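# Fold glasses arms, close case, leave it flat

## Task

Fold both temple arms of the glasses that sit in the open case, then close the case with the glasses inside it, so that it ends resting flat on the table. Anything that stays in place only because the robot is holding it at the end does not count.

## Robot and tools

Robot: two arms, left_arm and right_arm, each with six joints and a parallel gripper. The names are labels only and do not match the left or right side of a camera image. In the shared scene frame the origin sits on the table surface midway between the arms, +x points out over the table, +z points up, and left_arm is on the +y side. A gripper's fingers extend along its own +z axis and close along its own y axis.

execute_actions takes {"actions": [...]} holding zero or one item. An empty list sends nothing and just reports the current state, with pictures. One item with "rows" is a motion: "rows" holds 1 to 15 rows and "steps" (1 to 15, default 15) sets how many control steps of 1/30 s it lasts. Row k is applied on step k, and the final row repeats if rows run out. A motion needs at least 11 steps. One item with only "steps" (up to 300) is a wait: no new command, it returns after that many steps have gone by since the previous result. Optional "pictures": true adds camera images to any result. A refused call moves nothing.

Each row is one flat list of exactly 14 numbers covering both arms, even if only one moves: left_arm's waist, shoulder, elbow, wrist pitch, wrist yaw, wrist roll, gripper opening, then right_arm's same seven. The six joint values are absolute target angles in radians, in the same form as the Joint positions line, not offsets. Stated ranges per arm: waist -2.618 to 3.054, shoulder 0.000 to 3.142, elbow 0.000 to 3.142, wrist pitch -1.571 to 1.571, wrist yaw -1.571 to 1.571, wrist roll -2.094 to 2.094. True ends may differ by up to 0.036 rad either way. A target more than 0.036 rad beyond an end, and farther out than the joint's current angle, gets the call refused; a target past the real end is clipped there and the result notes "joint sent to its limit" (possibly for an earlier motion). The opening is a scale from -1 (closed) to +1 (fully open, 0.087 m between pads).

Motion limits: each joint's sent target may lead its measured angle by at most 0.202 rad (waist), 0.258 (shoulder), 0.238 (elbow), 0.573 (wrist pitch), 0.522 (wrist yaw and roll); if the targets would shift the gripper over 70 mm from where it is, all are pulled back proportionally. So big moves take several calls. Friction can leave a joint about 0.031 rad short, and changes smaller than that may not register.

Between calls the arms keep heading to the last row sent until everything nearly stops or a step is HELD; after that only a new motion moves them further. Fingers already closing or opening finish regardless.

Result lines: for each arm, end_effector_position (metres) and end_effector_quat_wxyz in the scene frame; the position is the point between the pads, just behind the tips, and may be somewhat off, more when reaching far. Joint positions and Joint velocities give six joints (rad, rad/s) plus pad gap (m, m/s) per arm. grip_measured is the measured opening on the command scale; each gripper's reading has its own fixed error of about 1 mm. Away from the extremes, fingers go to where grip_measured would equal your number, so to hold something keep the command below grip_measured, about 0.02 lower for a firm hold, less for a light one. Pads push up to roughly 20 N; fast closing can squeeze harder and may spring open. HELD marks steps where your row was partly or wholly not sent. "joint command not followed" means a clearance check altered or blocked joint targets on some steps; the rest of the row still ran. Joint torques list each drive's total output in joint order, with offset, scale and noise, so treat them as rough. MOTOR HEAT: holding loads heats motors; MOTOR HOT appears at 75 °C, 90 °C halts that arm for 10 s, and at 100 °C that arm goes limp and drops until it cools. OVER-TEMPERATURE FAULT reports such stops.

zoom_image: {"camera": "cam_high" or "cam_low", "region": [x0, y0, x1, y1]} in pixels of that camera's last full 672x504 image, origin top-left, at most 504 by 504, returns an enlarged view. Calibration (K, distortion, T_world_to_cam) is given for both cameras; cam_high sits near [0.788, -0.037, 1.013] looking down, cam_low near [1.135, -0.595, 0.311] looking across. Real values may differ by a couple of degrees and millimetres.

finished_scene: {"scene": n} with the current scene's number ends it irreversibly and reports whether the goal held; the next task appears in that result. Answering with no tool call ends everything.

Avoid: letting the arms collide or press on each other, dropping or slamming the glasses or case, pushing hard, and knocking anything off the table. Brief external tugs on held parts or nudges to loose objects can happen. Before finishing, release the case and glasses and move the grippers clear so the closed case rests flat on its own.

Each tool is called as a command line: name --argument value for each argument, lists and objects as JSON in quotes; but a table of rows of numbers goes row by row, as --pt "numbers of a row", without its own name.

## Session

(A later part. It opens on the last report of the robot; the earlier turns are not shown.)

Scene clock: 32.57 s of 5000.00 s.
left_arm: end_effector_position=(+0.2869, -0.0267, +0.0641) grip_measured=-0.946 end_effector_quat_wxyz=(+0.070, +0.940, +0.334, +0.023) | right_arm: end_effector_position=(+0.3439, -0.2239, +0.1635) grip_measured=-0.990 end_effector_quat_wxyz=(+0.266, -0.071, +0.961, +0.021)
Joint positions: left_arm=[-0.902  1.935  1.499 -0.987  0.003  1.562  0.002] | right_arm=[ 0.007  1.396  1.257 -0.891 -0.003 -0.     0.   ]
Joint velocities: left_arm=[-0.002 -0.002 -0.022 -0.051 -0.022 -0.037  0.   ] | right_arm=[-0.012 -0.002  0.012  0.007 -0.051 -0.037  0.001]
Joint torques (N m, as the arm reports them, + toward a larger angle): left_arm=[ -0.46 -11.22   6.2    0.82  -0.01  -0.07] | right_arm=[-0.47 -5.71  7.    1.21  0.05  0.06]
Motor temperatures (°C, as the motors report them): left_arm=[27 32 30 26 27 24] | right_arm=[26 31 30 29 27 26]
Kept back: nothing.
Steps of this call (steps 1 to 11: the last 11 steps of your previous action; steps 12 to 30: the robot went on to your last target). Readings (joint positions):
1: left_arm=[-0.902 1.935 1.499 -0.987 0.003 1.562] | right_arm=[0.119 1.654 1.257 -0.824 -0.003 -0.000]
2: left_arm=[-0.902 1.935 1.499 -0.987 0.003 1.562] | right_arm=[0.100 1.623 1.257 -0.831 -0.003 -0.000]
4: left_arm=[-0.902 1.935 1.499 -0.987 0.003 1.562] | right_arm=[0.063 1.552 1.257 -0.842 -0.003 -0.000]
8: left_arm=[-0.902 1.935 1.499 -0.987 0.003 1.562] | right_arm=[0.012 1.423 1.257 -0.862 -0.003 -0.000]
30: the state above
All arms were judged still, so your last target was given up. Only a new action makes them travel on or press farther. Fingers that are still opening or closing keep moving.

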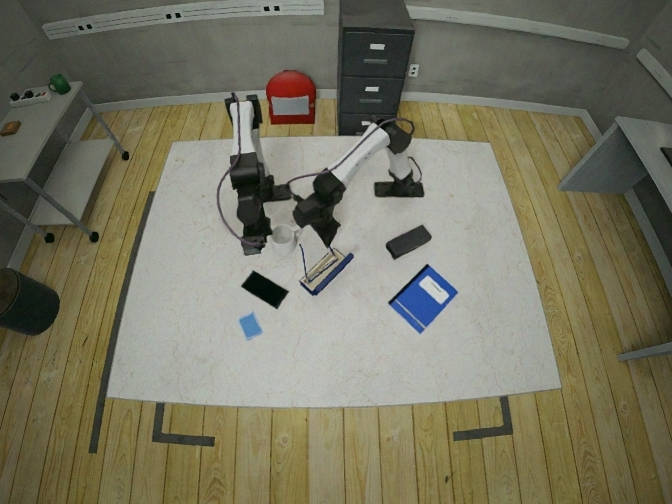

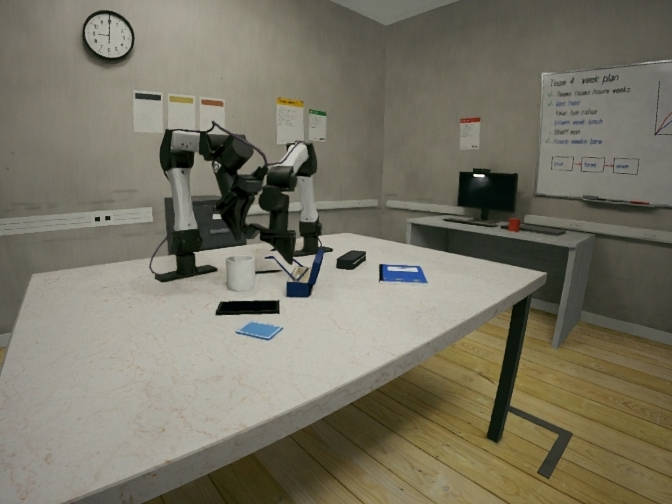

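execute_actions --actions '[{"rows":[[-0.91,1.93,1.49,-0.97,0,1.57,-1,0.12,1.7,1.25,-0.8,0,0,-1]]}]'

execute_actions --actions '[{"steps":20}]'

execute_actions --actions '[{"rows":[[-0.91,1.93,1.49,-0.97,0,1.57,-1,0.12,1.71,1.25,-0.8,-0.1,0,-1],[-0.91,1.93,1.49,-0.97,0,1.57,-1,0.12,1.72,1.25,-0.8,-0.2,0,-1],[-0.91,1.93,1.49,-0.97,0,1.57,-1,0.12,1.73,1.25,-0.8,-0.28,0,-1],[-0.91,1.93,1.49,-0.97,0,1.57,-1,0.12,1.75,1.26,-0.79,-0.36,0,-1],[-0.91,1.93,1.49,-0.97,0,1.57,-1,0.12,1.77,1.27,-0.78,-0.44,0,-1],[-0.91,1.93,1.49,-0.97,0,1.57,-1,0.12,1.8,1.28,-0.77,-0.52,0,-1],[-0.91,1.93,1.49,-0.97,0,1.57,-1,0.12,1.83,1.29,-0.76,-0.6,0,-1],[-0.91,1.93,1.49,-0.97,0,1.57,-1,0.12,1.86,1.3,-0.75,-0.68,0,-1]]}]'

execute_actions --actions '[{"steps":35}]' --pictures true

zoom_image --camera "cam_high" --region '[265, 190, 405, 295]'

zoom_image --camera "cam_low" --region '[230, 210, 350, 310]'

Scene clock: 34.00 s of 5000.00 s.
left_arm: end_effector_position=(+0.2869, -0.0267, +0.0641) grip_measured=-0.946 end_effector_quat_wxyz=(+0.070, +0.940, +0.334, +0.023) | right_arm: end_effector_position=(+0.3619, -0.1955, +0.1193) grip_measured=-0.990 end_effector_quat_wxyz=(+0.219, -0.109, +0.969, +0.023)
Joint positions: left_arm=[-0.902  1.935  1.499 -0.987  0.003  1.562  0.002] | right_arm=[ 0.085  1.569  1.27  -0.828  0.003  0.     0.   ]
Joint velocities: left_arm=[ 0.007 -0.007  0.012  0.037 -0.037  0.037 -0.001] | right_arm=[ 0.554  1.829 -0.012  0.388 -0.022 -0.007  0.   ]
Joint torques (N m, as the arm reports them, + toward a larger angle): left_arm=[ -0.48 -11.19   6.26   0.82  -0.01  -0.07] | right_arm=[ 0.15 -5.87  6.    0.9   0.    0.02]
Motor temperatures (°C, as the motors report them): left_arm=[27 32 30 26 27 24] | right_arm=[26 31 30 29 27 26]
Steps of this call (steps 1 to 39: nothing new was sent; steps 40 to 43: the first 4 steps of this action). Readings (joint positions):
40: left_arm=[-0.902 1.935 1.499 -0.987 0.003 1.562] | right_arm=[0.017 1.415 1.260 -0.888 0.002 0.000]
41: left_arm=[-0.902 1.935 1.499 -0.987 0.003 1.562] | right_arm=[0.039 1.454 1.267 -0.869 0.003 0.000]
43: the state above

Scene clock: 34.67 s of 5000.00 s.
left_arm: end_effector_position=(+0.2869, -0.0267, +0.0641) grip_measured=-0.946 end_effector_quat_wxyz=(+0.070, +0.940, +0.334, +0.023) | right_arm: end_effector_position=(+0.3546, -0.1857, +0.0660) grip_measured=-0.990 end_effector_quat_wxyz=(+0.143, -0.126, +0.981, +0.018)
Joint positions: left_arm=[-0.902  1.935  1.499 -0.987  0.003  1.562  0.002] | right_arm=[ 0.117  1.719  1.249 -0.811  0.001  0.     0.   ]
Joint velocities: left_arm=[ 0.012 -0.017 -0.012  0.051  0.037 -0.022  0.001] | right_arm=[-0.007 -0.002  0.002 -0.007  0.007 -0.051 -0.002]
Joint torques (N m, as the arm reports them, + toward a larger angle): left_arm=[ -0.43 -11.19   6.25   0.82  -0.01  -0.07] | right_arm=[  0.37 -10.78   7.15   1.    -0.02   0.04]
Motor temperatures (°C, as the motors report them): left_arm=[27 32 30 26 27 24] | right_arm=[26 31 30 29 27 26]
Kept back: nothing.
Steps of this call (steps 1 to 11: the last 11 steps of your previous action; steps 12 to 20: the robot went on to your last target). Readings (joint positions):
1: left_arm=[-0.902 1.935 1.499 -0.987 0.003 1.562] | right_arm=[0.101 1.627 1.270 -0.819 0.003 0.000]
2: left_arm=[-0.902 1.935 1.499 -0.987 0.003 1.562] | right_arm=[0.111 1.674 1.267 -0.815 0.002 0.000]
4: left_arm=[-0.902 1.935 1.499 -0.987 0.003 1.562] | right_arm=[0.117 1.721 1.254 -0.815 0.001 0.000]
8: left_arm=[-0.902 1.935 1.499 -0.987 0.003 1.562] | right_arm=[0.117 1.720 1.249 -0.814 0.001 0.000]
20: the state above

Scene clock: 34.80 s of 5000.00 s.
left_arm: end_effector_position=(+0.2869, -0.0267, +0.0641) grip_measured=-0.946 end_effector_quat_wxyz=(+0.070, +0.940, +0.334, +0.023) | right_arm: end_effector_position=(+0.3483, -0.1628, +0.0675) grip_measured=-0.990 end_effector_quat_wxyz=(+0.135, -0.136, +0.978, +0.084)
Joint positions: left_arm=[-0.902  1.935  1.499 -0.987  0.003  1.562  0.002] | right_arm=[ 0.117  1.719  1.249 -0.81  -0.134  0.     0.   ]
Joint velocities: left_arm=[ 0.007  0.007 -0.002 -0.022 -0.007 -0.007 -0.001] | right_arm=[-0.002 -0.012  0.012  0.095 -1.516 -0.066  0.001]
Joint torques (N m, as the arm reports them, + toward a larger angle): left_arm=[ -0.46 -11.18   6.27   0.83  -0.01  -0.08] | right_arm=[ 0.39 -6.43  7.81  1.03 -0.16  0.03]
Motor temperatures (°C, as the motors report them): left_arm=[27 32 30 26 27 24] | right_arm=[26 32 30 29 27 26]
Steps of this call (steps 1 to 4: the first 4 steps of this action). Readings (joint positions):
1: left_arm=[-0.902 1.935 1.499 -0.987 0.003 1.562] | right_arm=[0.117 1.719 1.249 -0.811 -0.012 0.000]
2: left_arm=[-0.902 1.935 1.499 -0.987 0.003 1.562] | right_arm=[0.117 1.719 1.249 -0.811 -0.042 0.000]
4: the state above

Scene clock: 35.97 s of 5000.00 s.
left_arm: end_effector_position=(+0.2869, -0.0267, +0.0641) grip_measured=-0.946 end_effector_quat_wxyz=(+0.070, +0.940, +0.334, +0.023) | right_arm: end_effector_position=(+0.3316, -0.0801, +0.0681) grip_measured=-0.990 end_effector_quat_wxyz=(+0.068, -0.158, +0.927, +0.334)
Joint positions: left_arm=[-0.902  1.935  1.499 -0.987  0.003  1.562  0.002] | right_arm=[ 0.117  1.853  1.279 -0.764 -0.661  0.     0.   ]
Joint velocities: left_arm=[-0.007 -0.017  0.007  0.066 -0.037 -0.007  0.   ] | right_arm=[-0.022 -0.002 -0.007 -0.007 -0.022  0.051 -0.   ]
Joint torques (N m, as the arm reports them, + toward a larger angle): left_arm=[ -0.44 -11.17   6.26   0.82  -0.01  -0.08] | right_arm=[ 0.32 -9.56  8.21  0.88 -0.58  0.  ]
Motor temperatures (°C, as the motors report them): left_arm=[27 32 30 26 27 24] | right_arm=[26 32 30 29 27 26]
Kept back: nothing.
Steps of this call (steps 1 to 11: the last 11 steps of your previous action; steps 12 to 35: the robot went on to your last target). Readings (joint positions):
1: left_arm=[-0.902 1.935 1.499 -0.987 0.003 1.562] | right_arm=[0.117 1.722 1.249 -0.808 -0.190 0.000]
2: left_arm=[-0.902 1.935 1.499 -0.987 0.003 1.562] | right_arm=[0.117 1.731 1.252 -0.804 -0.251 0.000]
4: left_arm=[-0.902 1.935 1.499 -0.987 0.003 1.562] | right_arm=[0.117 1.772 1.269 -0.793 -0.385 0.000]
8: left_arm=[-0.902 1.935 1.499 -0.987 0.003 1.562] | right_arm=[0.117 1.847 1.279 -0.769 -0.552 0.000]
35: the state above

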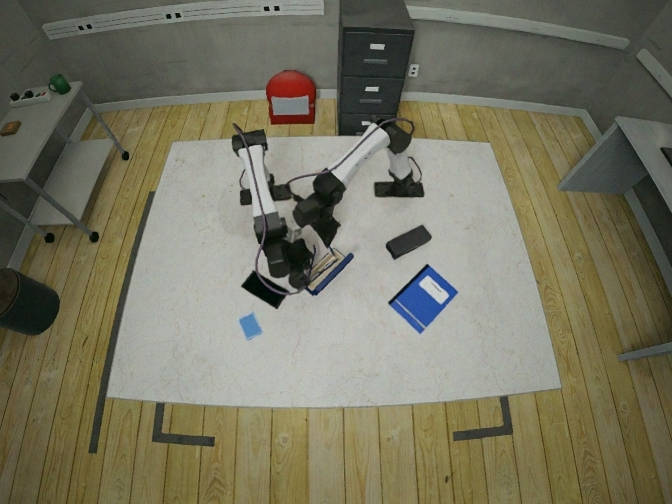

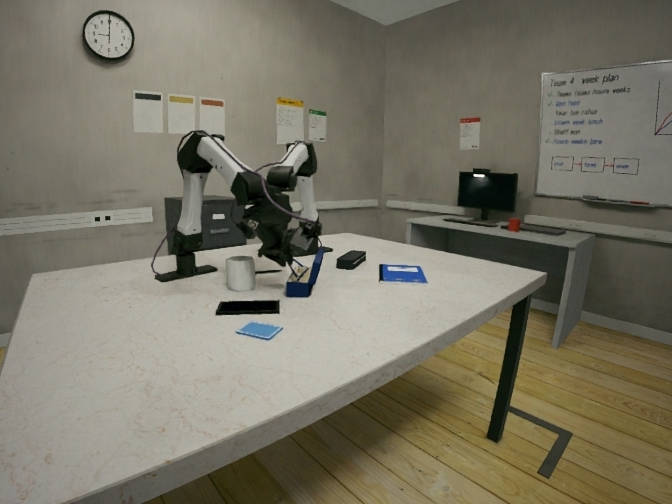

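Region (265, 190, 405, 295) of cam_high's 672x504 image, scaled by 3.600, with more detail than that image has; it fills the top 378 rows of this view, and the rest is white.

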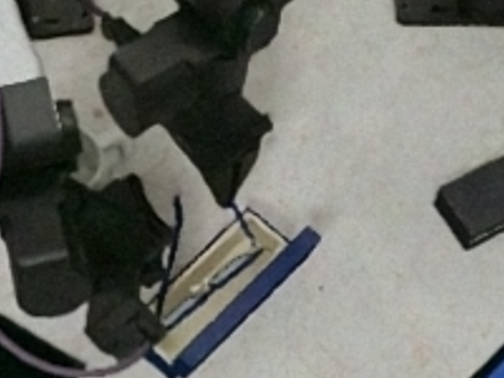

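Region (230, 210, 350, 310) of cam_low's 672x504 image, scaled by 4.200, with more detail than that image has.

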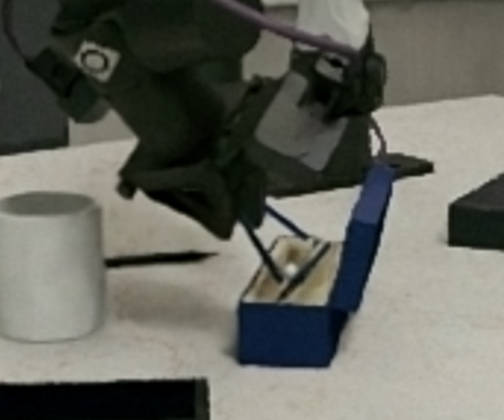

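Working. Continue toward (.355,-.055,.055).

execute_actions --actions '[{"rows":[[-0.91,1.93,1.49,-0.97,0,1.57,-1,0.12,1.89,1.3,-0.72,-0.74,0,-1],[-0.91,1.93,1.49,-0.97,0,1.57,-1,0.12,1.92,1.3,-0.68,-0.8,0,-1],[-0.91,1.93,1.49,-0.97,0,1.57,-1,0.12,1.95,1.3,-0.64,-0.85,0,-1],[-0.91,1.93,1.49,-0.97,0,1.57,-1,0.12,1.98,1.3,-0.6,-0.9,0,-1],[-0.91,1.93,1.49,-0.97,0,1.57,-1,0.12,2.0,1.3,-0.55,-0.9,0,-1]]}]'

execute_actions --actions '[{"steps":35}]' --pictures true

zoom_image --camera "cam_high" --region '[265, 190, 405, 295]'

zoom_image --camera "cam_low" --region '[230, 210, 350, 310]'

Scene clock: 36.67 s of 5000.00 s.
left_arm: end_effector_position=(+0.2871, -0.0267, +0.0642) grip_measured=-0.946 end_effector_quat_wxyz=(+0.070, +0.940, +0.334, +0.023) | right_arm: end_effector_position=(+0.3351, -0.0668, +0.0656) grip_measured=-0.990 end_effector_quat_wxyz=(+0.067, -0.163, +0.910, +0.375)
Joint positions: left_arm=[-0.902  1.935  1.499 -0.987  0.002  1.562  0.002] | right_arm=[ 0.117  1.892  1.279 -0.712 -0.75   0.     0.   ]
Joint velocities: left_arm=[-0.007 -0.007 -0.007  0.066 -0.051  0.037 -0.001] | right_arm=[ 0.002  0.642  0.007  0.725 -1.004  0.081 -0.   ]
Joint torques (N m, as the arm reports them, + toward a larger angle): left_arm=[ -0.47 -11.17   6.24   0.82   0.01  -0.09] | right_arm=[ 0.4  -6.26  8.19  0.86 -0.38 -0.02]
Motor temperatures (°C, as the motors report them): left_arm=[27 32 30 26 27 24] | right_arm=[26 32 30 29 27 26]
Steps of this call (steps 1 to 15: the robot went on to your last target; steps 16 to 17: nothing new was sent; steps 18 to 21: the first 4 steps of this action). Readings (joint positions):
18: left_arm=[-0.902 1.935 1.499 -0.987 0.003 1.562] | right_arm=[0.117 1.854 1.279 -0.761 -0.670 0.000]
19: left_arm=[-0.902 1.935 1.499 -0.987 0.003 1.562] | right_arm=[0.117 1.860 1.279 -0.751 -0.689 0.000]
21: the state above

Scene clock: 37.83 s of 5000.00 s.
left_arm: end_effector_position=(+0.2880, -0.0270, +0.0644) grip_measured=-0.946 end_effector_quat_wxyz=(+0.071, +0.940, +0.334, +0.025) | right_arm: end_effector_position=(+0.3469, -0.0470, +0.0545) grip_measured=-0.990 end_effector_quat_wxyz=(+0.073, -0.173, +0.879, +0.438)
Joint positions: left_arm=[-0.902  1.935  1.499 -0.984 -0.001  1.562  0.002] | right_arm=[ 0.116  1.98   1.279 -0.582 -0.887  0.005  0.   ]
Joint velocities: left_arm=[-0.002  0.002  0.002 -0.007 -0.007 -0.051  0.   ] | right_arm=[-0.022 -0.017 -0.002  0.022  0.051 -0.007  0.   ]
Joint torques (N m, as the arm reports them, + toward a larger angle): left_arm=[ -0.46 -11.17   6.27   0.79   0.01  -0.07] | right_arm=[ 0.37 -9.6   8.02  1.11 -0.57 -0.06]
Motor temperatures (°C, as the motors report them): left_arm=[27 33 30 26 27 24] | right_arm=[26 32 30 29 27 26]
Kept back: nothing.
Steps of this call (steps 1 to 11: the last 11 steps of your previous action; steps 12 to 30: the robot went on to your last target; steps 31 to 35: nothing new was sent). Readings (joint positions):
1: left_arm=[-0.902 1.935 1.499 -0.987 0.002 1.562] | right_arm=[0.117 1.917 1.279 -0.685 -0.779 0.000]
2: left_arm=[-0.902 1.935 1.499 -0.986 0.002 1.562] | right_arm=[0.117 1.943 1.279 -0.659 -0.802 0.000]
4: left_arm=[-0.902 1.935 1.499 -0.986 0.002 1.562] | right_arm=[0.116 1.979 1.279 -0.630 -0.850 0.005]
8: left_arm=[-0.902 1.935 1.499 -0.985 0.002 1.562] | right_arm=[0.116 1.980 1.279 -0.596 -0.876 0.005]
35: the state above
All arms were judged still, so your last target was given up. Only a new action makes them travel on or press farther. Fingers that are still opening or closing keep moving.

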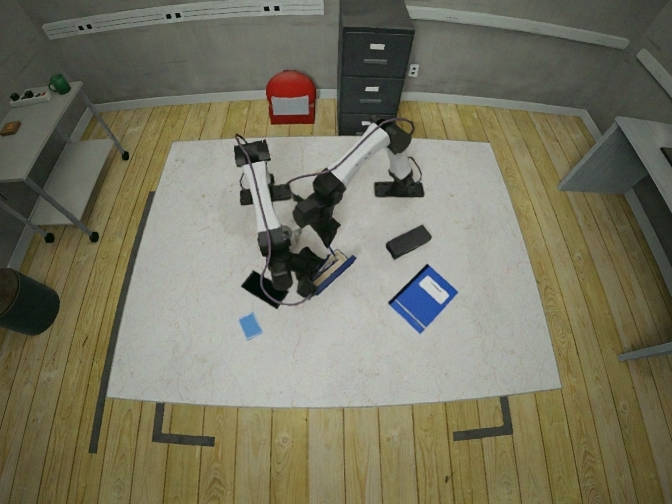

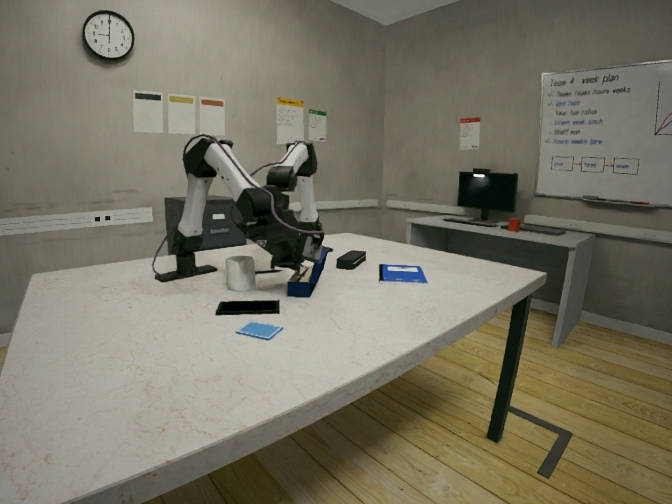

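Region (265, 190, 405, 295) of cam_high's 672x504 image, scaled by 3.600, with more detail than that image has; it fills the top 378 rows of this view, and the rest is white.

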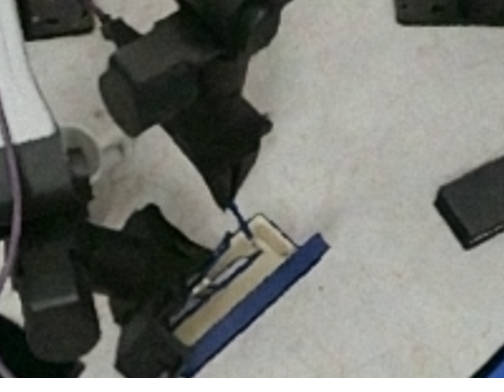

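Region (230, 210, 350, 310) of cam_low's 672x504 image, scaled by 4.200, with more detail than that image has.

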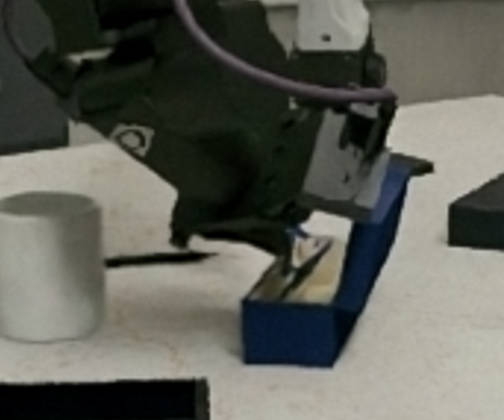

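execute_actions --actions '[{"rows":[[-0.91,1.93,1.49,-0.97,0,1.57,-1,0.0,1.8,1.45,-0.5,-0.45,0,-1]]}]'

execute_actions --actions '[{"steps":30}]'

execute_actions --actions '[{"rows":[[-0.91,1.93,1.49,-0.97,0,1.57,-1,0.0,2.05,1.45,-0.5,-0.45,0,-1]]}]'

execute_actions --actions '[{"steps":30}]' --pictures true

zoom_image --camera "cam_high" --region '[250, 210, 390, 315]'

Scene clock: 38.67 s of 5000.00 s.
left_arm: end_effector_position=(+0.2883, -0.0274, +0.0645) grip_measured=-0.946 end_effector_quat_wxyz=(+0.072, +0.940, +0.334, +0.025) | right_arm: end_effector_position=(+0.3815, -0.0724, +0.0673) grip_measured=-0.990 end_effector_quat_wxyz=(+0.137, -0.165, +0.903, +0.371)
Joint positions: left_arm=[-0.902  1.935  1.499 -0.981 -0.001  1.562  0.002] | right_arm=[ 0.077  1.929  1.329 -0.588 -0.738  0.005  0.   ]
Joint velocities: left_arm=[-0.002 -0.007  0.002 -0.007  0.022 -0.066 -0.001] | right_arm=[-0.462 -0.589  0.535  0.168  1.077  0.007 -0.001]
Joint torques (N m, as the arm reports them, + toward a larger angle): left_arm=[ -0.39 -11.3    6.34   0.77   0.02  -0.1 ] | right_arm=[ -0.84 -14.45   9.33   1.28  -0.38  -0.07]
Motor temperatures (°C, as the motors report them): left_arm=[27 33 30 26 27 24] | right_arm=[26 33 31 29 27 26]
Steps of this call (steps 1 to 21: nothing new was sent; steps 22 to 25: the first 4 steps of this action). Readings (joint positions):
22: left_arm=[-0.902 1.935 1.499 -0.983 -0.001 1.562] | right_arm=[0.113 1.975 1.286 -0.587 -0.855 0.005]
23: left_arm=[-0.902 1.935 1.499 -0.981 -0.001 1.562] | right_arm=[0.105 1.964 1.296 -0.591 -0.814 0.005]
25: the state above

Scene clock: 39.67 s of 5000.00 s.
left_arm: end_effector_position=(+0.2883, -0.0274, +0.0645) grip_measured=-0.947 end_effector_quat_wxyz=(+0.072, +0.940, +0.334, +0.025) | right_arm: end_effector_position=(+0.4667, -0.1312, +0.1455) grip_measured=-0.990 end_effector_quat_wxyz=(+0.332, -0.142, +0.902, +0.237)
Joint positions: left_arm=[-0.902  1.935  1.499 -0.981 -0.001  1.562  0.002] | right_arm=[-0.001  1.791  1.449 -0.497 -0.459  0.005  0.   ]
Joint velocities: left_arm=[ 0.007 -0.027  0.012  0.037  0.022 -0.007 -0.001] | right_arm=[ 0.007  0.017 -0.002  0.007  0.007 -0.022 -0.002]
Joint torques (N m, as the arm reports them, + toward a larger angle): left_arm=[ -0.46 -11.23   6.28   0.77   0.03  -0.07] | right_arm=[  0.21 -10.03   7.84   1.45  -0.1   -0.04]
Motor temperatures (°C, as the motors report them): left_arm=[27 33 30 26 27 24] | right_arm=[26 33 31 29 27 26]
Kept back: nothing.
Steps of this call (steps 1 to 11: the last 11 steps of your previous action; steps 12 to 30: the robot went on to your last target). Readings (joint positions):
1: left_arm=[-0.902 1.935 1.499 -0.981 -0.001 1.562] | right_arm=[0.061 1.908 1.349 -0.582 -0.700 0.005]
2: left_arm=[-0.902 1.935 1.499 -0.981 -0.001 1.562] | right_arm=[0.045 1.887 1.370 -0.572 -0.663 0.005]
4: left_arm=[-0.902 1.935 1.499 -0.981 -0.001 1.562] | right_arm=[0.017 1.843 1.410 -0.546 -0.589 0.005]
8: left_arm=[-0.902 1.935 1.499 -0.981 -0.001 1.562] | right_arm=[-0.001 1.793 1.448 -0.498 -0.511 0.005]
30: the state above

Scene clock: 39.80 s of 5000.00 s.
left_arm: end_effector_position=(+0.2883, -0.0274, +0.0645) grip_measured=-0.947 end_effector_quat_wxyz=(+0.072, +0.940, +0.334, +0.025) | right_arm: end_effector_position=(+0.4772, -0.1296, +0.1019) grip_measured=-0.990 end_effector_quat_wxyz=(+0.297, -0.134, +0.915, +0.238)
Joint positions: left_arm=[-0.902  1.935  1.499 -0.981 -0.001  1.562  0.002] | right_arm=[-0.001  1.911  1.464 -0.47  -0.46   0.005  0.   ]
Joint velocities: left_arm=[-0.022  0.002  0.007  0.037 -0.007  0.066 -0.   ] | right_arm=[ 0.012  1.243 -0.012  0.007 -0.051 -0.066  0.   ]
Joint torques (N m, as the arm reports them, + toward a larger angle): left_arm=[ -0.44 -11.2    6.27   0.76   0.02  -0.08] | right_arm=[ 0.33 -7.88  6.57  1.16 -0.14  0.  ]
Motor temperatures (°C, as the motors report them): left_arm=[27 33 30 26 27 24] | right_arm=[26 33 31 29 27 26]
Steps of this call (steps 1 to 4: the first 4 steps of this action). Readings (joint positions):
1: left_arm=[-0.902 1.935 1.499 -0.981 -0.001 1.562] | right_arm=[-0.001 1.806 1.451 -0.495 -0.460 0.005]
2: left_arm=[-0.902 1.935 1.499 -0.981 -0.001 1.562] | right_arm=[-0.001 1.833 1.460 -0.484 -0.460 0.005]
4: the state above

Scene clock: 40.80 s of 5000.00 s.
left_arm: end_effector_position=(+0.2883, -0.0274, +0.0645) grip_measured=-0.947 end_effector_quat_wxyz=(+0.072, +0.940, +0.334, +0.025) | right_arm: end_effector_position=(+0.4569, -0.1335, +0.0253) grip_measured=-0.990 end_effector_quat_wxyz=(+0.198, -0.113, +0.945, +0.234)
Joint positions: left_arm=[-0.902  1.935  1.499 -0.981 -0.001  1.562  0.002] | right_arm=[-0.001  2.067  1.449 -0.508 -0.454  0.005  0.   ]
Joint velocities: left_arm=[ 0.007 -0.002 -0.017 -0.007  0.037  0.007  0.001] | right_arm=[ 0.017 -0.017 -0.007 -0.051 -0.051  0.022 -0.   ]
Joint torques (N m, as the arm reports them, + toward a larger angle): left_arm=[ -0.43 -11.19   6.25   0.77   0.03  -0.07] | right_arm=[  0.16 -14.28   7.1    1.2   -0.21  -0.03]
Motor temperatures (°C, as the motors report them): left_arm=[27 33 30 26 27 24] | right_arm=[26 34 31 29 27 26]
Kept back: nothing.
Steps of this call (steps 1 to 11: the last 11 steps of your previous action; steps 12 to 30: the robot went on to your last target). Readings (joint positions):
1: left_arm=[-0.902 1.935 1.499 -0.981 -0.001 1.562] | right_arm=[-0.001 1.955 1.464 -0.471 -0.460 0.005]
2: left_arm=[-0.902 1.935 1.499 -0.981 -0.001 1.562] | right_arm=[-0.001 1.996 1.464 -0.475 -0.459 0.005]
4: left_arm=[-0.902 1.935 1.499 -0.981 -0.001 1.562] | right_arm=[-0.001 2.054 1.458 -0.490 -0.456 0.005]
8: left_arm=[-0.902 1.935 1.499 -0.981 -0.001 1.562] | right_arm=[-0.001 2.070 1.449 -0.511 -0.454 0.005]
30: the state above
All arms were judged still, so your last target was given up. Only a new action makes them travel on or press farther. Fingers that are still opening or closing keep moving.

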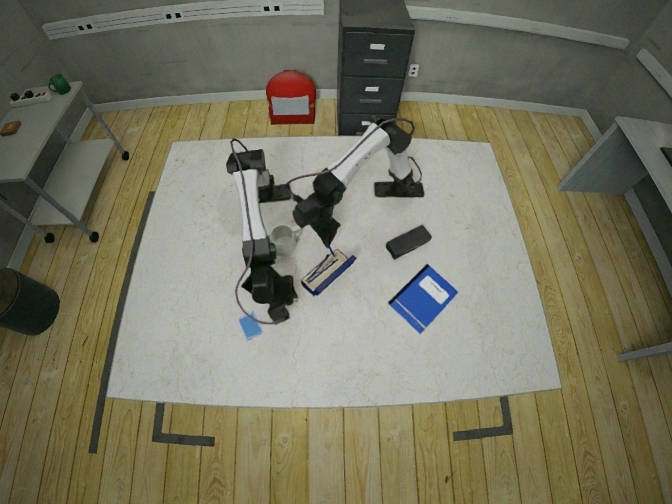

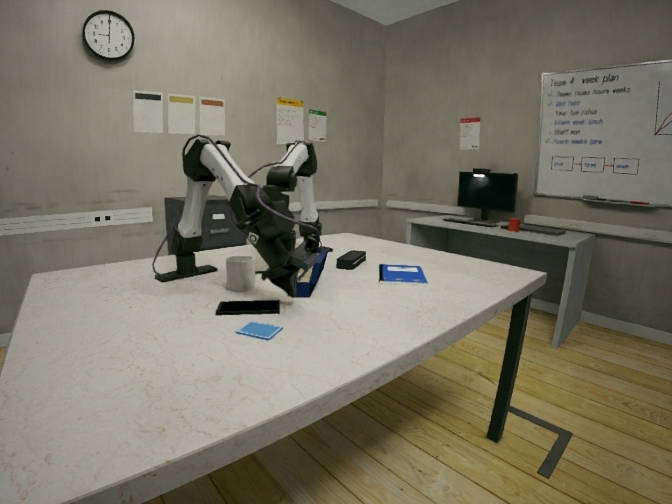

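Region (250, 210, 390, 315) of cam_high's 672x504 image, scaled by 3.600, with more detail than that image has; it fills the top 378 rows of this view, and the rest is white.

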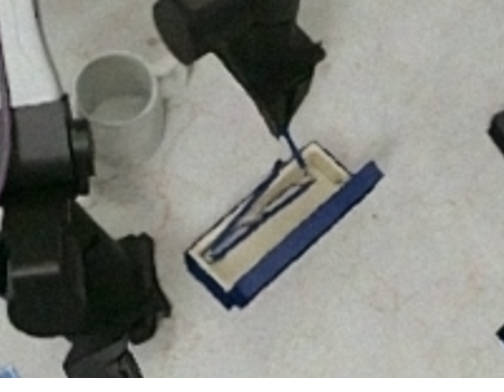

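execute_actions --actions '[{"rows":[[-0.92,1.93,1.49,-0.97,0,1.57,0.2,0.07,2.05,1.45,-0.5,-0.45,0,-1]]}]'

execute_actions --actions '[{"rows":[[-0.92,1.93,1.49,-0.92,0,1.57,0.2,0.07,2.05,1.45,-0.5,-0.45,0,-1],[-0.92,1.94,1.49,-0.88,0,1.57,0.2,0.07,2.05,1.45,-0.5,-0.45,0,-1],[-0.92,1.95,1.49,-0.84,0,1.57,0.2,0.07,2.05,1.45,-0.5,-0.45,0,-1],[-0.91,1.96,1.49,-0.8,0,1.57,0.2,0.07,2.05,1.45,-0.5,-0.45,0,-1],[-0.9,1.97,1.49,-0.76,0,1.57,0.2,0.07,2.05,1.45,-0.5,-0.45,0,-1],[-0.89,1.98,1.49,-0.72,0,1.57,0.2,0.07,2.05,1.45,-0.5,-0.45,0,-1],[-0.87,1.99,1.49,-0.68,0,1.57,0.2,0.07,2.05,1.45,-0.5,-0.45,0,-1],[-0.85,2.0,1.49,-0.65,0,1.57,0.2,0.07,2.05,1.45,-0.5,-0.45,0,-1],[-0.83,2.0,1.49,-0.63,0,1.57,0.2,0.07,2.05,1.45,-0.5,-0.45,0,-1],[-0.81,2.0,1.49,-0.62,0,1.57,0.2,0.07,2.05,1.45,-0.5,-0.45,0,-1]]}]'

execute_actions --actions '[{"steps":35}]' --pictures true

zoom_image --camera "cam_high" --region '[250, 210, 390, 315]'

Scene clock: 41.93 s of 5000.00 s.
left_arm: end_effector_position=(+0.2863, -0.0293, +0.0645) grip_measured=+0.185 end_effector_quat_wxyz=(+0.072, +0.941, +0.331, +0.025) | right_arm: end_effector_position=(+0.4507, -0.1155, +0.0251) grip_measured=-0.990 end_effector_quat_wxyz=(+0.193, -0.133, +0.943, +0.237)
Joint positions: left_arm=[-0.909  1.935  1.499 -0.981 -0.001  1.562  0.052] | right_arm=[ 0.042  2.067  1.449 -0.508 -0.451  0.005  0.   ]
Joint velocities: left_arm=[-0.042  0.012 -0.002 -0.022  0.007 -0.037  0.026] | right_arm=[ 0.437 -0.017 -0.002  0.007 -0.007 -0.022  0.   ]
Joint torques (N m, as the arm reports them, + toward a larger angle): left_arm=[ -0.46 -11.18   6.24   0.77   0.03  -0.07] | right_arm=[  0.32 -14.32   7.08   1.15  -0.24  -0.03]
Motor temperatures (°C, as the motors report them): left_arm=[27 33 30 26 27 24] | right_arm=[26 34 31 29 27 26]
Steps of this call (steps 1 to 30: nothing new was sent; steps 31 to 34: the first 4 steps of this action). Readings (joint positions):
31: left_arm=[-0.903 1.935 1.499 -0.981 -0.001 1.562] | right_arm=[0.004 2.067 1.449 -0.508 -0.452 0.005]
32: left_arm=[-0.905 1.935 1.499 -0.981 -0.001 1.562] | right_arm=[0.014 2.067 1.449 -0.508 -0.451 0.005]
34: the state above

Scene clock: 42.43 s of 5000.00 s.
left_arm: end_effector_position=(+0.2941, -0.0414, +0.0671) grip_measured=+0.200 end_effector_quat_wxyz=(+0.100, +0.939, +0.328, +0.034) | right_arm: end_effector_position=(+0.4457, -0.1025, +0.0251) grip_measured=-0.990 end_effector_quat_wxyz=(+0.190, -0.147, +0.941, +0.240)
Joint positions: left_arm=[-0.913  1.935  1.499 -0.924 -0.001  1.562  0.052] | right_arm=[ 0.073  2.067  1.449 -0.508 -0.451  0.005  0.   ]
Joint velocities: left_arm=[-0.007 -0.012 -0.002  0.725  0.007  0.022 -0.001] | right_arm=[ 0.017  0.007 -0.002  0.022  0.007  0.022  0.   ]
Joint torques (N m, as the arm reports them, + toward a larger angle): left_arm=[ 0.25 -9.01  6.35  0.98  0.01 -0.06] | right_arm=[ -0.21 -14.33   7.08   1.2   -0.23  -0.05]
Motor temperatures (°C, as the motors report them): left_arm=[27 33 30 26 27 24] | right_arm=[26 35 31 29 27 26]
Steps of this call (steps 1 to 11: the last 11 steps of your previous action; steps 12 to 15: the first 4 steps of this action). Readings (joint positions):
12: left_arm=[-0.913 1.935 1.499 -0.977 -0.001 1.562] | right_arm=[0.073 2.067 1.449 -0.508 -0.451 0.005]
13: left_arm=[-0.913 1.935 1.499 -0.965 -0.001 1.562] | right_arm=[0.073 2.067 1.449 -0.508 -0.451 0.005]
15: the state above

Scene clock: 43.60 s of 5000.00 s.
left_arm: end_effector_position=(+0.3660, -0.0525, +0.0642) grip_measured=+0.200 end_effector_quat_wxyz=(+0.195, +0.905, +0.372, +0.076) | right_arm: end_effector_position=(+0.4489, -0.1028, +0.0255) grip_measured=-0.990 end_effector_quat_wxyz=(+0.196, -0.149, +0.940, +0.237)
Joint positions: left_arm=[-0.805  1.989  1.499 -0.659  0.004  1.562  0.052] | right_arm=[ 0.073  2.067  1.449 -0.496 -0.445  0.004  0.   ]
Joint velocities: left_arm=[-0.002 -0.012  0.012 -0.095 -0.007 -0.051 -0.   ] | right_arm=[-0.012  0.007 -0.002 -0.066  0.007  0.051 -0.   ]
Joint torques (N m, as the arm reports them, + toward a larger angle): left_arm=[ -0.28 -10.9    6.65   1.56  -0.02  -0.09] | right_arm=[ -0.21 -14.3    7.04   1.09  -0.3   -0.03]
Motor temperatures (°C, as the motors report them): left_arm=[27 33 30 26 27 24] | right_arm=[26 36 31 29 27 26]
Kept back: nothing.
Steps of this call (steps 1 to 11: the last 11 steps of your previous action; steps 12 to 30: the robot went on to your last target; steps 31 to 35: nothing new was sent). Readings (joint positions):
1: left_arm=[-0.913 1.936 1.499 -0.897 -0.001 1.562] | right_arm=[0.073 2.067 1.449 -0.508 -0.451 0.005]
2: left_arm=[-0.911 1.940 1.499 -0.866 -0.001 1.562] | right_arm=[0.073 2.067 1.449 -0.508 -0.451 0.005]
4: left_arm=[-0.898 1.955 1.499 -0.802 0.001 1.562] | right_arm=[0.073 2.067 1.449 -0.508 -0.451 0.005]
8: left_arm=[-0.833 1.986 1.499 -0.714 0.006 1.562] | right_arm=[0.073 2.067 1.449 -0.499 -0.447 0.004]
35: the state above
All arms were judged still, so your last target was given up. Only a new action makes them travel on or press farther. Fingers that are still opening or closing keep moving.

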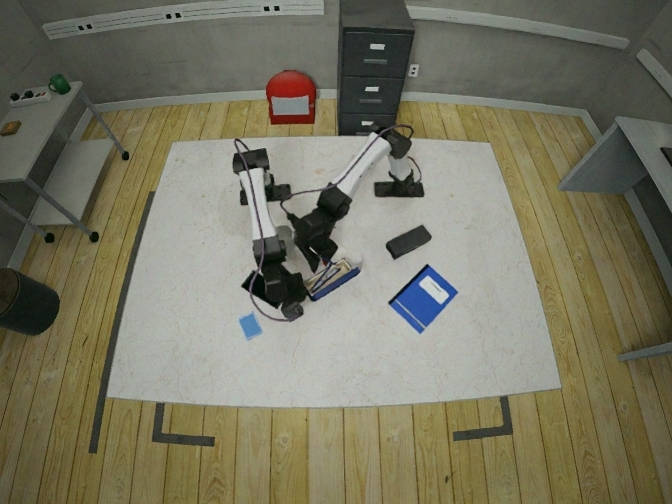

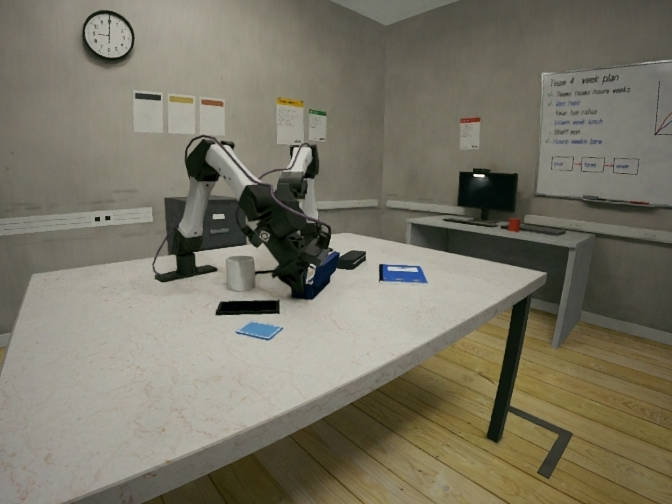

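Region (250, 210, 390, 315) of cam_high's 672x504 image, scaled by 3.600, with more detail than that image has; it fills the top 378 rows of this view, and the rest is white.

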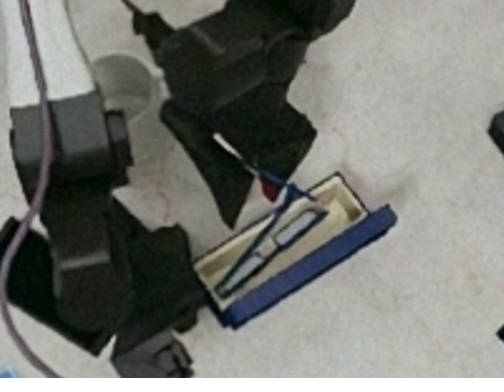

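execute_actions --actions '[{"rows":[[-0.83,1.98,1.52,-0.66,0,1.57,0.2,0.07,2.05,1.45,-0.5,-0.45,0,-1],[-0.83,2.01,1.57,-0.68,0,1.57,0.2,0.07,2.05,1.45,-0.5,-0.45,0,-1],[-0.83,2.04,1.62,-0.7,0,1.57,0.2,0.07,2.05,1.45,-0.5,-0.45,0,-1],[-0.82,2.07,1.67,-0.72,0,1.57,0.2,0.07,2.05,1.45,-0.5,-0.45,0,-1],[-0.81,2.1,1.72,-0.74,0,1.57,0.2,0.07,2.05,1.45,-0.5,-0.45,0,-1],[-0.79,2.13,1.77,-0.76,0,1.57,0.2,0.07,2.05,1.45,-0.5,-0.45,0,-1],[-0.77,2.15,1.8,-0.77,0,1.57,0.2,0.07,2.05,1.45,-0.5,-0.45,0,-1]]}]'

execute_actions --actions '[{"steps":35}]' --pictures true

zoom_image --camera "cam_high" --region '[250, 210, 390, 315]'

Scene clock: 44.33 s of 5000.00 s.
left_arm: end_effector_position=(+0.3694, -0.0635, +0.0709) grip_measured=+0.200 end_effector_quat_wxyz=(+0.196, +0.906, +0.366, +0.076) | right_arm: end_effector_position=(+0.4489, -0.1028, +0.0255) grip_measured=-0.990 end_effector_quat_wxyz=(+0.196, -0.149, +0.940, +0.237)
Joint positions: left_arm=[-0.816  2.018  1.567 -0.695  0.004  1.562  0.052] | right_arm=[ 0.073  2.067  1.449 -0.496 -0.445  0.004  0.   ]
Joint velocities: left_arm=[-0.081  0.569  1.194 -0.227 -0.037  0.037 -0.   ] | right_arm=[-0.002 -0.012 -0.017 -0.007  0.051 -0.051  0.001]
Joint torques (N m, as the arm reports them, + toward a larger angle): left_arm=[  0.21 -10.6   10.12   1.4   -0.03  -0.1 ] | right_arm=[ -0.2  -14.29   7.14   1.12  -0.3   -0.03]
Motor temperatures (°C, as the motors report them): left_arm=[27 33 30 26 27 24] | right_arm=[26 36 31 29 27 26]
Steps of this call (steps 1 to 18: nothing new was sent; steps 19 to 22: the first 4 steps of this action). Readings (joint positions):
19: left_arm=[-0.806 1.989 1.499 -0.660 0.004 1.562] | right_arm=[0.073 2.067 1.449 -0.496 -0.445 0.004]
20: left_arm=[-0.809 1.992 1.506 -0.668 0.004 1.562] | right_arm=[0.073 2.067 1.449 -0.496 -0.445 0.004]
22: the state above

Scene clock: 45.50 s of 5000.00 s.
left_arm: end_effector_position=(+0.3805, -0.0757, +0.0792) grip_measured=+0.200 end_effector_quat_wxyz=(+0.212, +0.903, +0.365, +0.081) | right_arm: end_effector_position=(+0.4489, -0.1028, +0.0255) grip_measured=-0.990 end_effector_quat_wxyz=(+0.196, -0.149, +0.940, +0.237)
Joint positions: left_arm=[-0.816  2.049  1.632 -0.696  0.004  1.562  0.052] | right_arm=[ 0.073  2.067  1.449 -0.496 -0.445  0.004  0.   ]
Joint velocities: left_arm=[ 0.007 -0.022 -0.002  0.051  0.037  0.051  0.002] | right_arm=[-0.002 -0.012 -0.002 -0.007  0.007  0.051  0.001]
Joint torques (N m, as the arm reports them, + toward a larger angle): left_arm=[  0.19 -13.06   5.93   1.08   0.01  -0.19] | right_arm=[ -0.22 -14.28   7.12   1.09  -0.27  -0.01]
Motor temperatures (°C, as the motors report them): left_arm=[27 34 30 26 27 24] | right_arm=[26 37 31 29 27 26]
Kept back: nothing.
Steps of this call (steps 1 to 11: the last 11 steps of your previous action; steps 12 to 15: the robot was to go on to your last target, HELD on every step; steps 16 to 35: nothing new was sent). Readings (joint positions):
1: left_arm=[-0.816 2.040 1.613 -0.706 0.004 1.562] | right_arm=[0.073 2.067 1.449 -0.496 -0.445 0.004]
2: left_arm=[-0.816 2.050 1.632 -0.688 0.004 1.562] | right_arm=[0.073 2.067 1.449 -0.496 -0.445 0.004] HELD
3: left_arm=[-0.816 2.049 1.632 -0.685 0.004 1.562] | right_arm=[0.073 2.067 1.449 -0.496 -0.445 0.004] HELD
4: left_arm=[-0.816 2.049 1.632 -0.686 0.004 1.562] | right_arm=[0.073 2.067 1.449 -0.496 -0.445 0.004] HELD
5: left_arm=[-0.816 2.049 1.632 -0.688 0.004 1.562] | right_arm=[0.073 2.067 1.449 -0.496 -0.445 0.004] HELD
6: left_arm=[-0.816 2.049 1.632 -0.692 0.004 1.562] | right_arm=[0.073 2.067 1.449 -0.496 -0.445 0.004] HELD
7: left_arm=[-0.816 2.049 1.632 -0.692 0.004 1.562] | right_arm=[0.073 2.067 1.449 -0.496 -0.445 0.004] HELD
8: left_arm=[-0.816 2.049 1.632 -0.693 0.004 1.562] | right_arm=[0.073 2.067 1.449 -0.496 -0.445 0.004] HELD
9: left_arm=[-0.816 2.049 1.632 -0.694 0.004 1.562] | right_arm=[0.073 2.067 1.449 -0.496 -0.445 0.004] HELD
10: left_arm=[-0.816 2.049 1.632 -0.695 0.004 1.562] | right_arm=[0.073 2.067 1.449 -0.496 -0.445 0.004] HELD
11: left_arm=[-0.816 2.049 1.632 -0.695 0.004 1.562] | right_arm=[0.073 2.067 1.449 -0.496 -0.445 0.004] HELD
12: left_arm=[-0.816 2.049 1.632 -0.695 0.004 1.562] | right_arm=[0.073 2.067 1.449 -0.496 -0.445 0.004] HELD
13: left_arm=[-0.816 2.049 1.632 -0.695 0.004 1.562] | right_arm=[0.073 2.067 1.449 -0.496 -0.445 0.004] HELD
14: left_arm=[-0.816 2.049 1.632 -0.696 0.004 1.562] | right_arm=[0.073 2.067 1.449 -0.496 -0.445 0.004] HELD
15: left_arm=[-0.816 2.049 1.632 -0.696 0.004 1.562] | right_arm=[0.073 2.067 1.449 -0.496 -0.445 0.004] HELD
35: the state above
A step was HELD (marked above), so your last target was given up. An arm can still carry out its HELD step.
joint command not followed: on one or more control steps a check withheld the commanded joint targets of the left arm, and it was not sent them on those steps.
cause: the commanded joint targets would bring a part of the robot too close to another arm (this arm's wrist (the part past joint 4) and the other arm's wrist (the part past joint 4)); next, command targets that bring no part of the robot closer to that arm.

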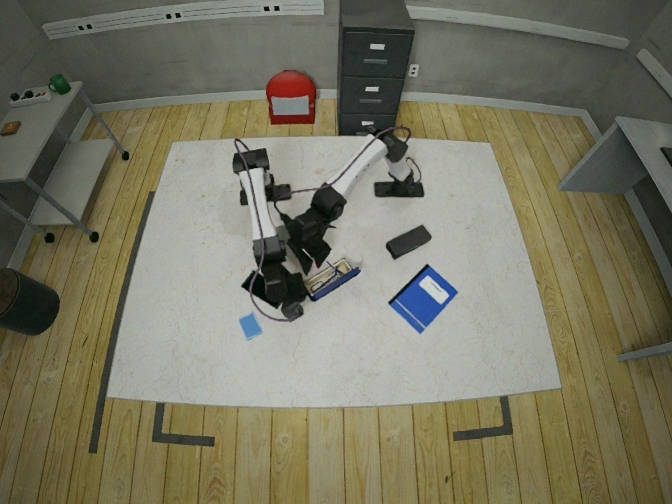

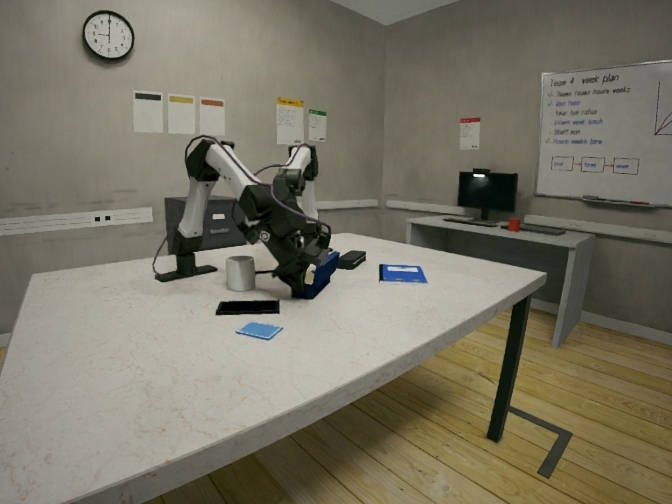

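Region (250, 210, 390, 315) of cam_high's 672x504 image, scaled by 3.600, with more detail than that image has; it fills the top 378 rows of this view, and the rest is white.

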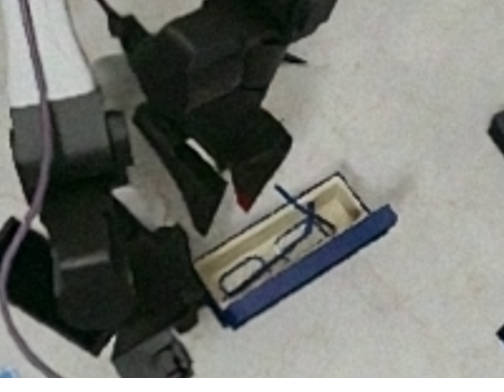

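execute_actions --actions '[{"rows":[[-0.8,1.7,1.5,-0.7,0,1.57,-1,-0.1,1.7,1.45,-0.5,-0.45,0,-1]]}]'

execute_actions --actions '[{"rows":[[-0.655,1.55,1.1,-0.1,0,0,-1,-0.2,1.4,1.2,-0.9,0,0,-1]]}]'

execute_actions --actions '[{"steps":50}]' --pictures true

zoom_image --camera "cam_high" --region '[250, 210, 390, 315]'

zoom_image --camera "cam_low" --region '[240, 200, 370, 310]'

Scene clock: 46.43 s of 5000.00 s.
left_arm: end_effector_position=(+0.3739, -0.0688, +0.0826) grip_measured=-0.990 end_effector_quat_wxyz=(+0.210, +0.903, +0.365, +0.081) | right_arm: end_effector_position=(+0.4589, -0.1317, +0.0643) grip_measured=-0.990 end_effector_quat_wxyz=(+0.238, -0.124, +0.935, +0.232)
Joint positions: left_arm=[-0.816  2.013  1.593 -0.698  0.004  1.562  0.   ] | right_arm=[ 0.005  1.967  1.441 -0.518 -0.446  0.004  0.   ]
Joint velocities: left_arm=[ 0.002 -0.554 -0.466 -0.125  0.022  0.051 -0.033] | right_arm=[-0.755 -1.14   0.007  0.066 -0.051 -0.051  0.   ]
Joint torques (N m, as the arm reports them, + toward a larger angle): left_arm=[  0.63 -16.7    7.27   1.23  -0.02  -0.14] | right_arm=[ -0.53 -16.35   7.64   1.3   -0.25   0.02]
Motor temperatures (°C, as the motors report them): left_arm=[27 34 30 26 27 24] | right_arm=[26 37 31 29 27 26]
Steps of this call (steps 1 to 24: nothing new was sent; steps 25 to 28: the first 4 steps of this action). Readings (joint positions):
25: left_arm=[-0.816 2.048 1.630 -0.696 0.004 1.562] | right_arm=[0.066 2.056 1.447 -0.498 -0.446 0.004]
26: left_arm=[-0.816 2.042 1.623 -0.696 0.004 1.562] | right_arm=[0.051 2.035 1.442 -0.509 -0.446 0.004]
28: the state above

Scene clock: 46.93 s of 5000.00 s.
left_arm: end_effector_position=(+0.3863, -0.0006, +0.1934) grip_measured=-1.000 end_effector_quat_wxyz=(+0.429, +0.720, +0.535, +0.105) | right_arm: end_effector_position=(+0.4333, -0.2165, +0.1755) grip_measured=-0.990 end_effector_quat_wxyz=(+0.359, -0.055, +0.920, +0.144)
Joint positions: left_arm=[-0.684  1.564  1.248 -0.34   0.01   1.181  0.   ] | right_arm=[-0.137  1.565  1.339 -0.6   -0.307  0.004  0.   ]
Joint velocities: left_arm=[ 0.994 -0.628 -1.946  1.78  -0.125 -2.733  0.   ] | right_arm=[-0.359 -1.028 -0.926 -1.194  1.062 -0.022  0.   ]
Joint torques (N m, as the arm reports them, + toward a larger angle): left_arm=[-2.18 -6.35  5.6   1.46  0.12 -0.18] | right_arm=[-0.54 -9.99  6.86  1.62 -0.12 -0.03]
Motor temperatures (°C, as the motors report them): left_arm=[27 34 30 26 27 24] | right_arm=[26 38 31 29 27 26]
Steps of this call (steps 1 to 11: the last 11 steps of your previous action; steps 12 to 15: the first 4 steps of this action). Readings (joint positions):
12: left_arm=[-0.793 1.667 1.477 -0.606 0.011 1.481] | right_arm=[-0.107 1.665 1.443 -0.492 -0.418 0.004]
13: left_arm=[-0.763 1.627 1.396 -0.494 0.015 1.381] | right_arm=[-0.113 1.637 1.409 -0.522 -0.381 0.004]
15: the state above

Scene clock: 48.60 s of 5000.00 s.
left_arm: end_effector_position=(+0.3677, -0.0108, +0.1547) grip_measured=-1.000 end_effector_quat_wxyz=(+0.456, +0.280, +0.831, -0.149) | right_arm: end_effector_position=(+0.3405, -0.2860, +0.1483) grip_measured=-0.990 end_effector_quat_wxyz=(+0.244, +0.027, +0.969, -0.002)
Joint positions: left_arm=[-0.647  1.556  1.104 -0.117 -0.001  0.009  0.   ] | right_arm=[-0.194  1.41   1.224 -0.891 -0.01   0.004  0.   ]
Joint velocities: left_arm=[-0.002 -0.012  0.007 -0.037  0.037  0.007  0.   ] | right_arm=[ 0.007  0.012  0.002  0.007  0.022 -0.037  0.   ]
Joint torques (N m, as the arm reports them, + toward a larger angle): left_arm=[-0.45 -8.83  8.01  2.13 -0.04 -0.24] | right_arm=[-0.29 -7.13  5.67  1.15  0.11  0.  ]
Motor temperatures (°C, as the motors report them): left_arm=[27 34 30 27 27 24] | right_arm=[26 38 31 29 27 26]
Kept back: nothing.
Steps of this call (steps 1 to 11: the last 11 steps of your previous action; steps 12 to 45: the robot went on to your last target; steps 46 to 50: nothing new was sent). Readings (joint positions):
1: left_arm=[-0.657 1.551 1.193 -0.294 0.005 1.081] | right_arm=[-0.150 1.530 1.310 -0.640 -0.268 0.004]
2: left_arm=[-0.643 1.551 1.155 -0.264 0.001 0.982] | right_arm=[-0.163 1.496 1.283 -0.680 -0.227 0.004]
4: left_arm=[-0.641 1.556 1.112 -0.228 -0.001 0.784] | right_arm=[-0.185 1.439 1.243 -0.761 -0.148 0.004]
8: left_arm=[-0.647 1.556 1.104 -0.168 -0.001 0.393] | right_arm=[-0.194 1.410 1.227 -0.849 -0.063 0.004]
50: the state above
All arms were judged still, so your last target was given up. Only a new action makes them travel on or press farther. Fingers that are still opening or closing keep moving.

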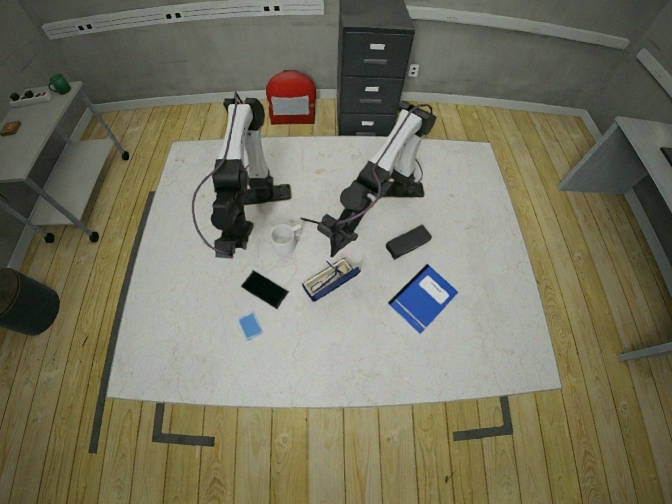

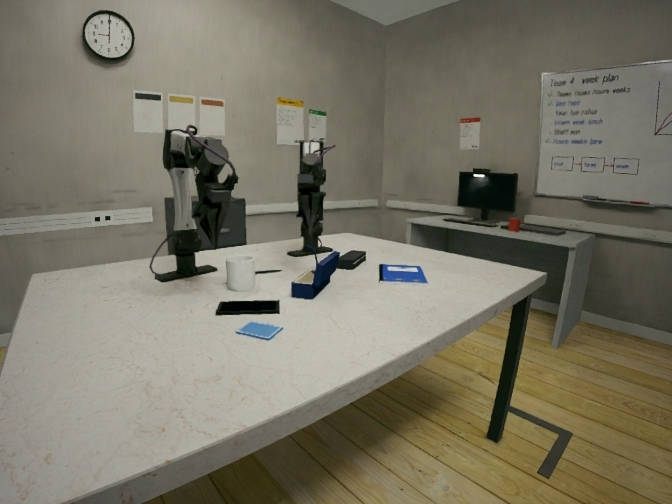

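Region (250, 210, 390, 315) of cam_high's 672x504 image, scaled by 3.600, with more detail than that image has; it fills the top 378 rows of this view, and the rest is white.

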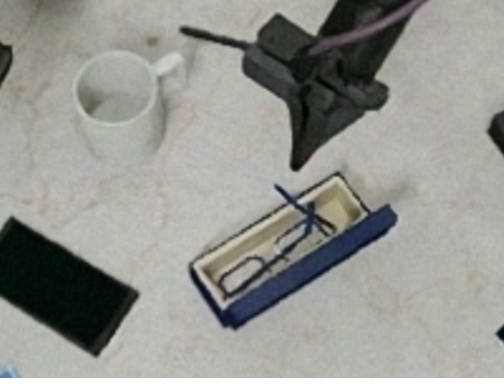

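Region (240, 200, 370, 310) of cam_low's 672x504 image, scaled by 3.877, with more detail than that image has; it fills the top 426 rows of this view, and the rest is white.

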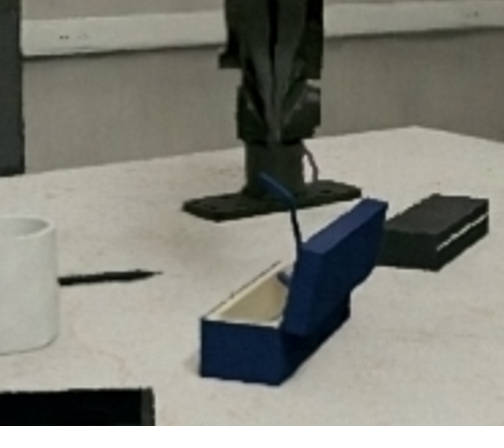

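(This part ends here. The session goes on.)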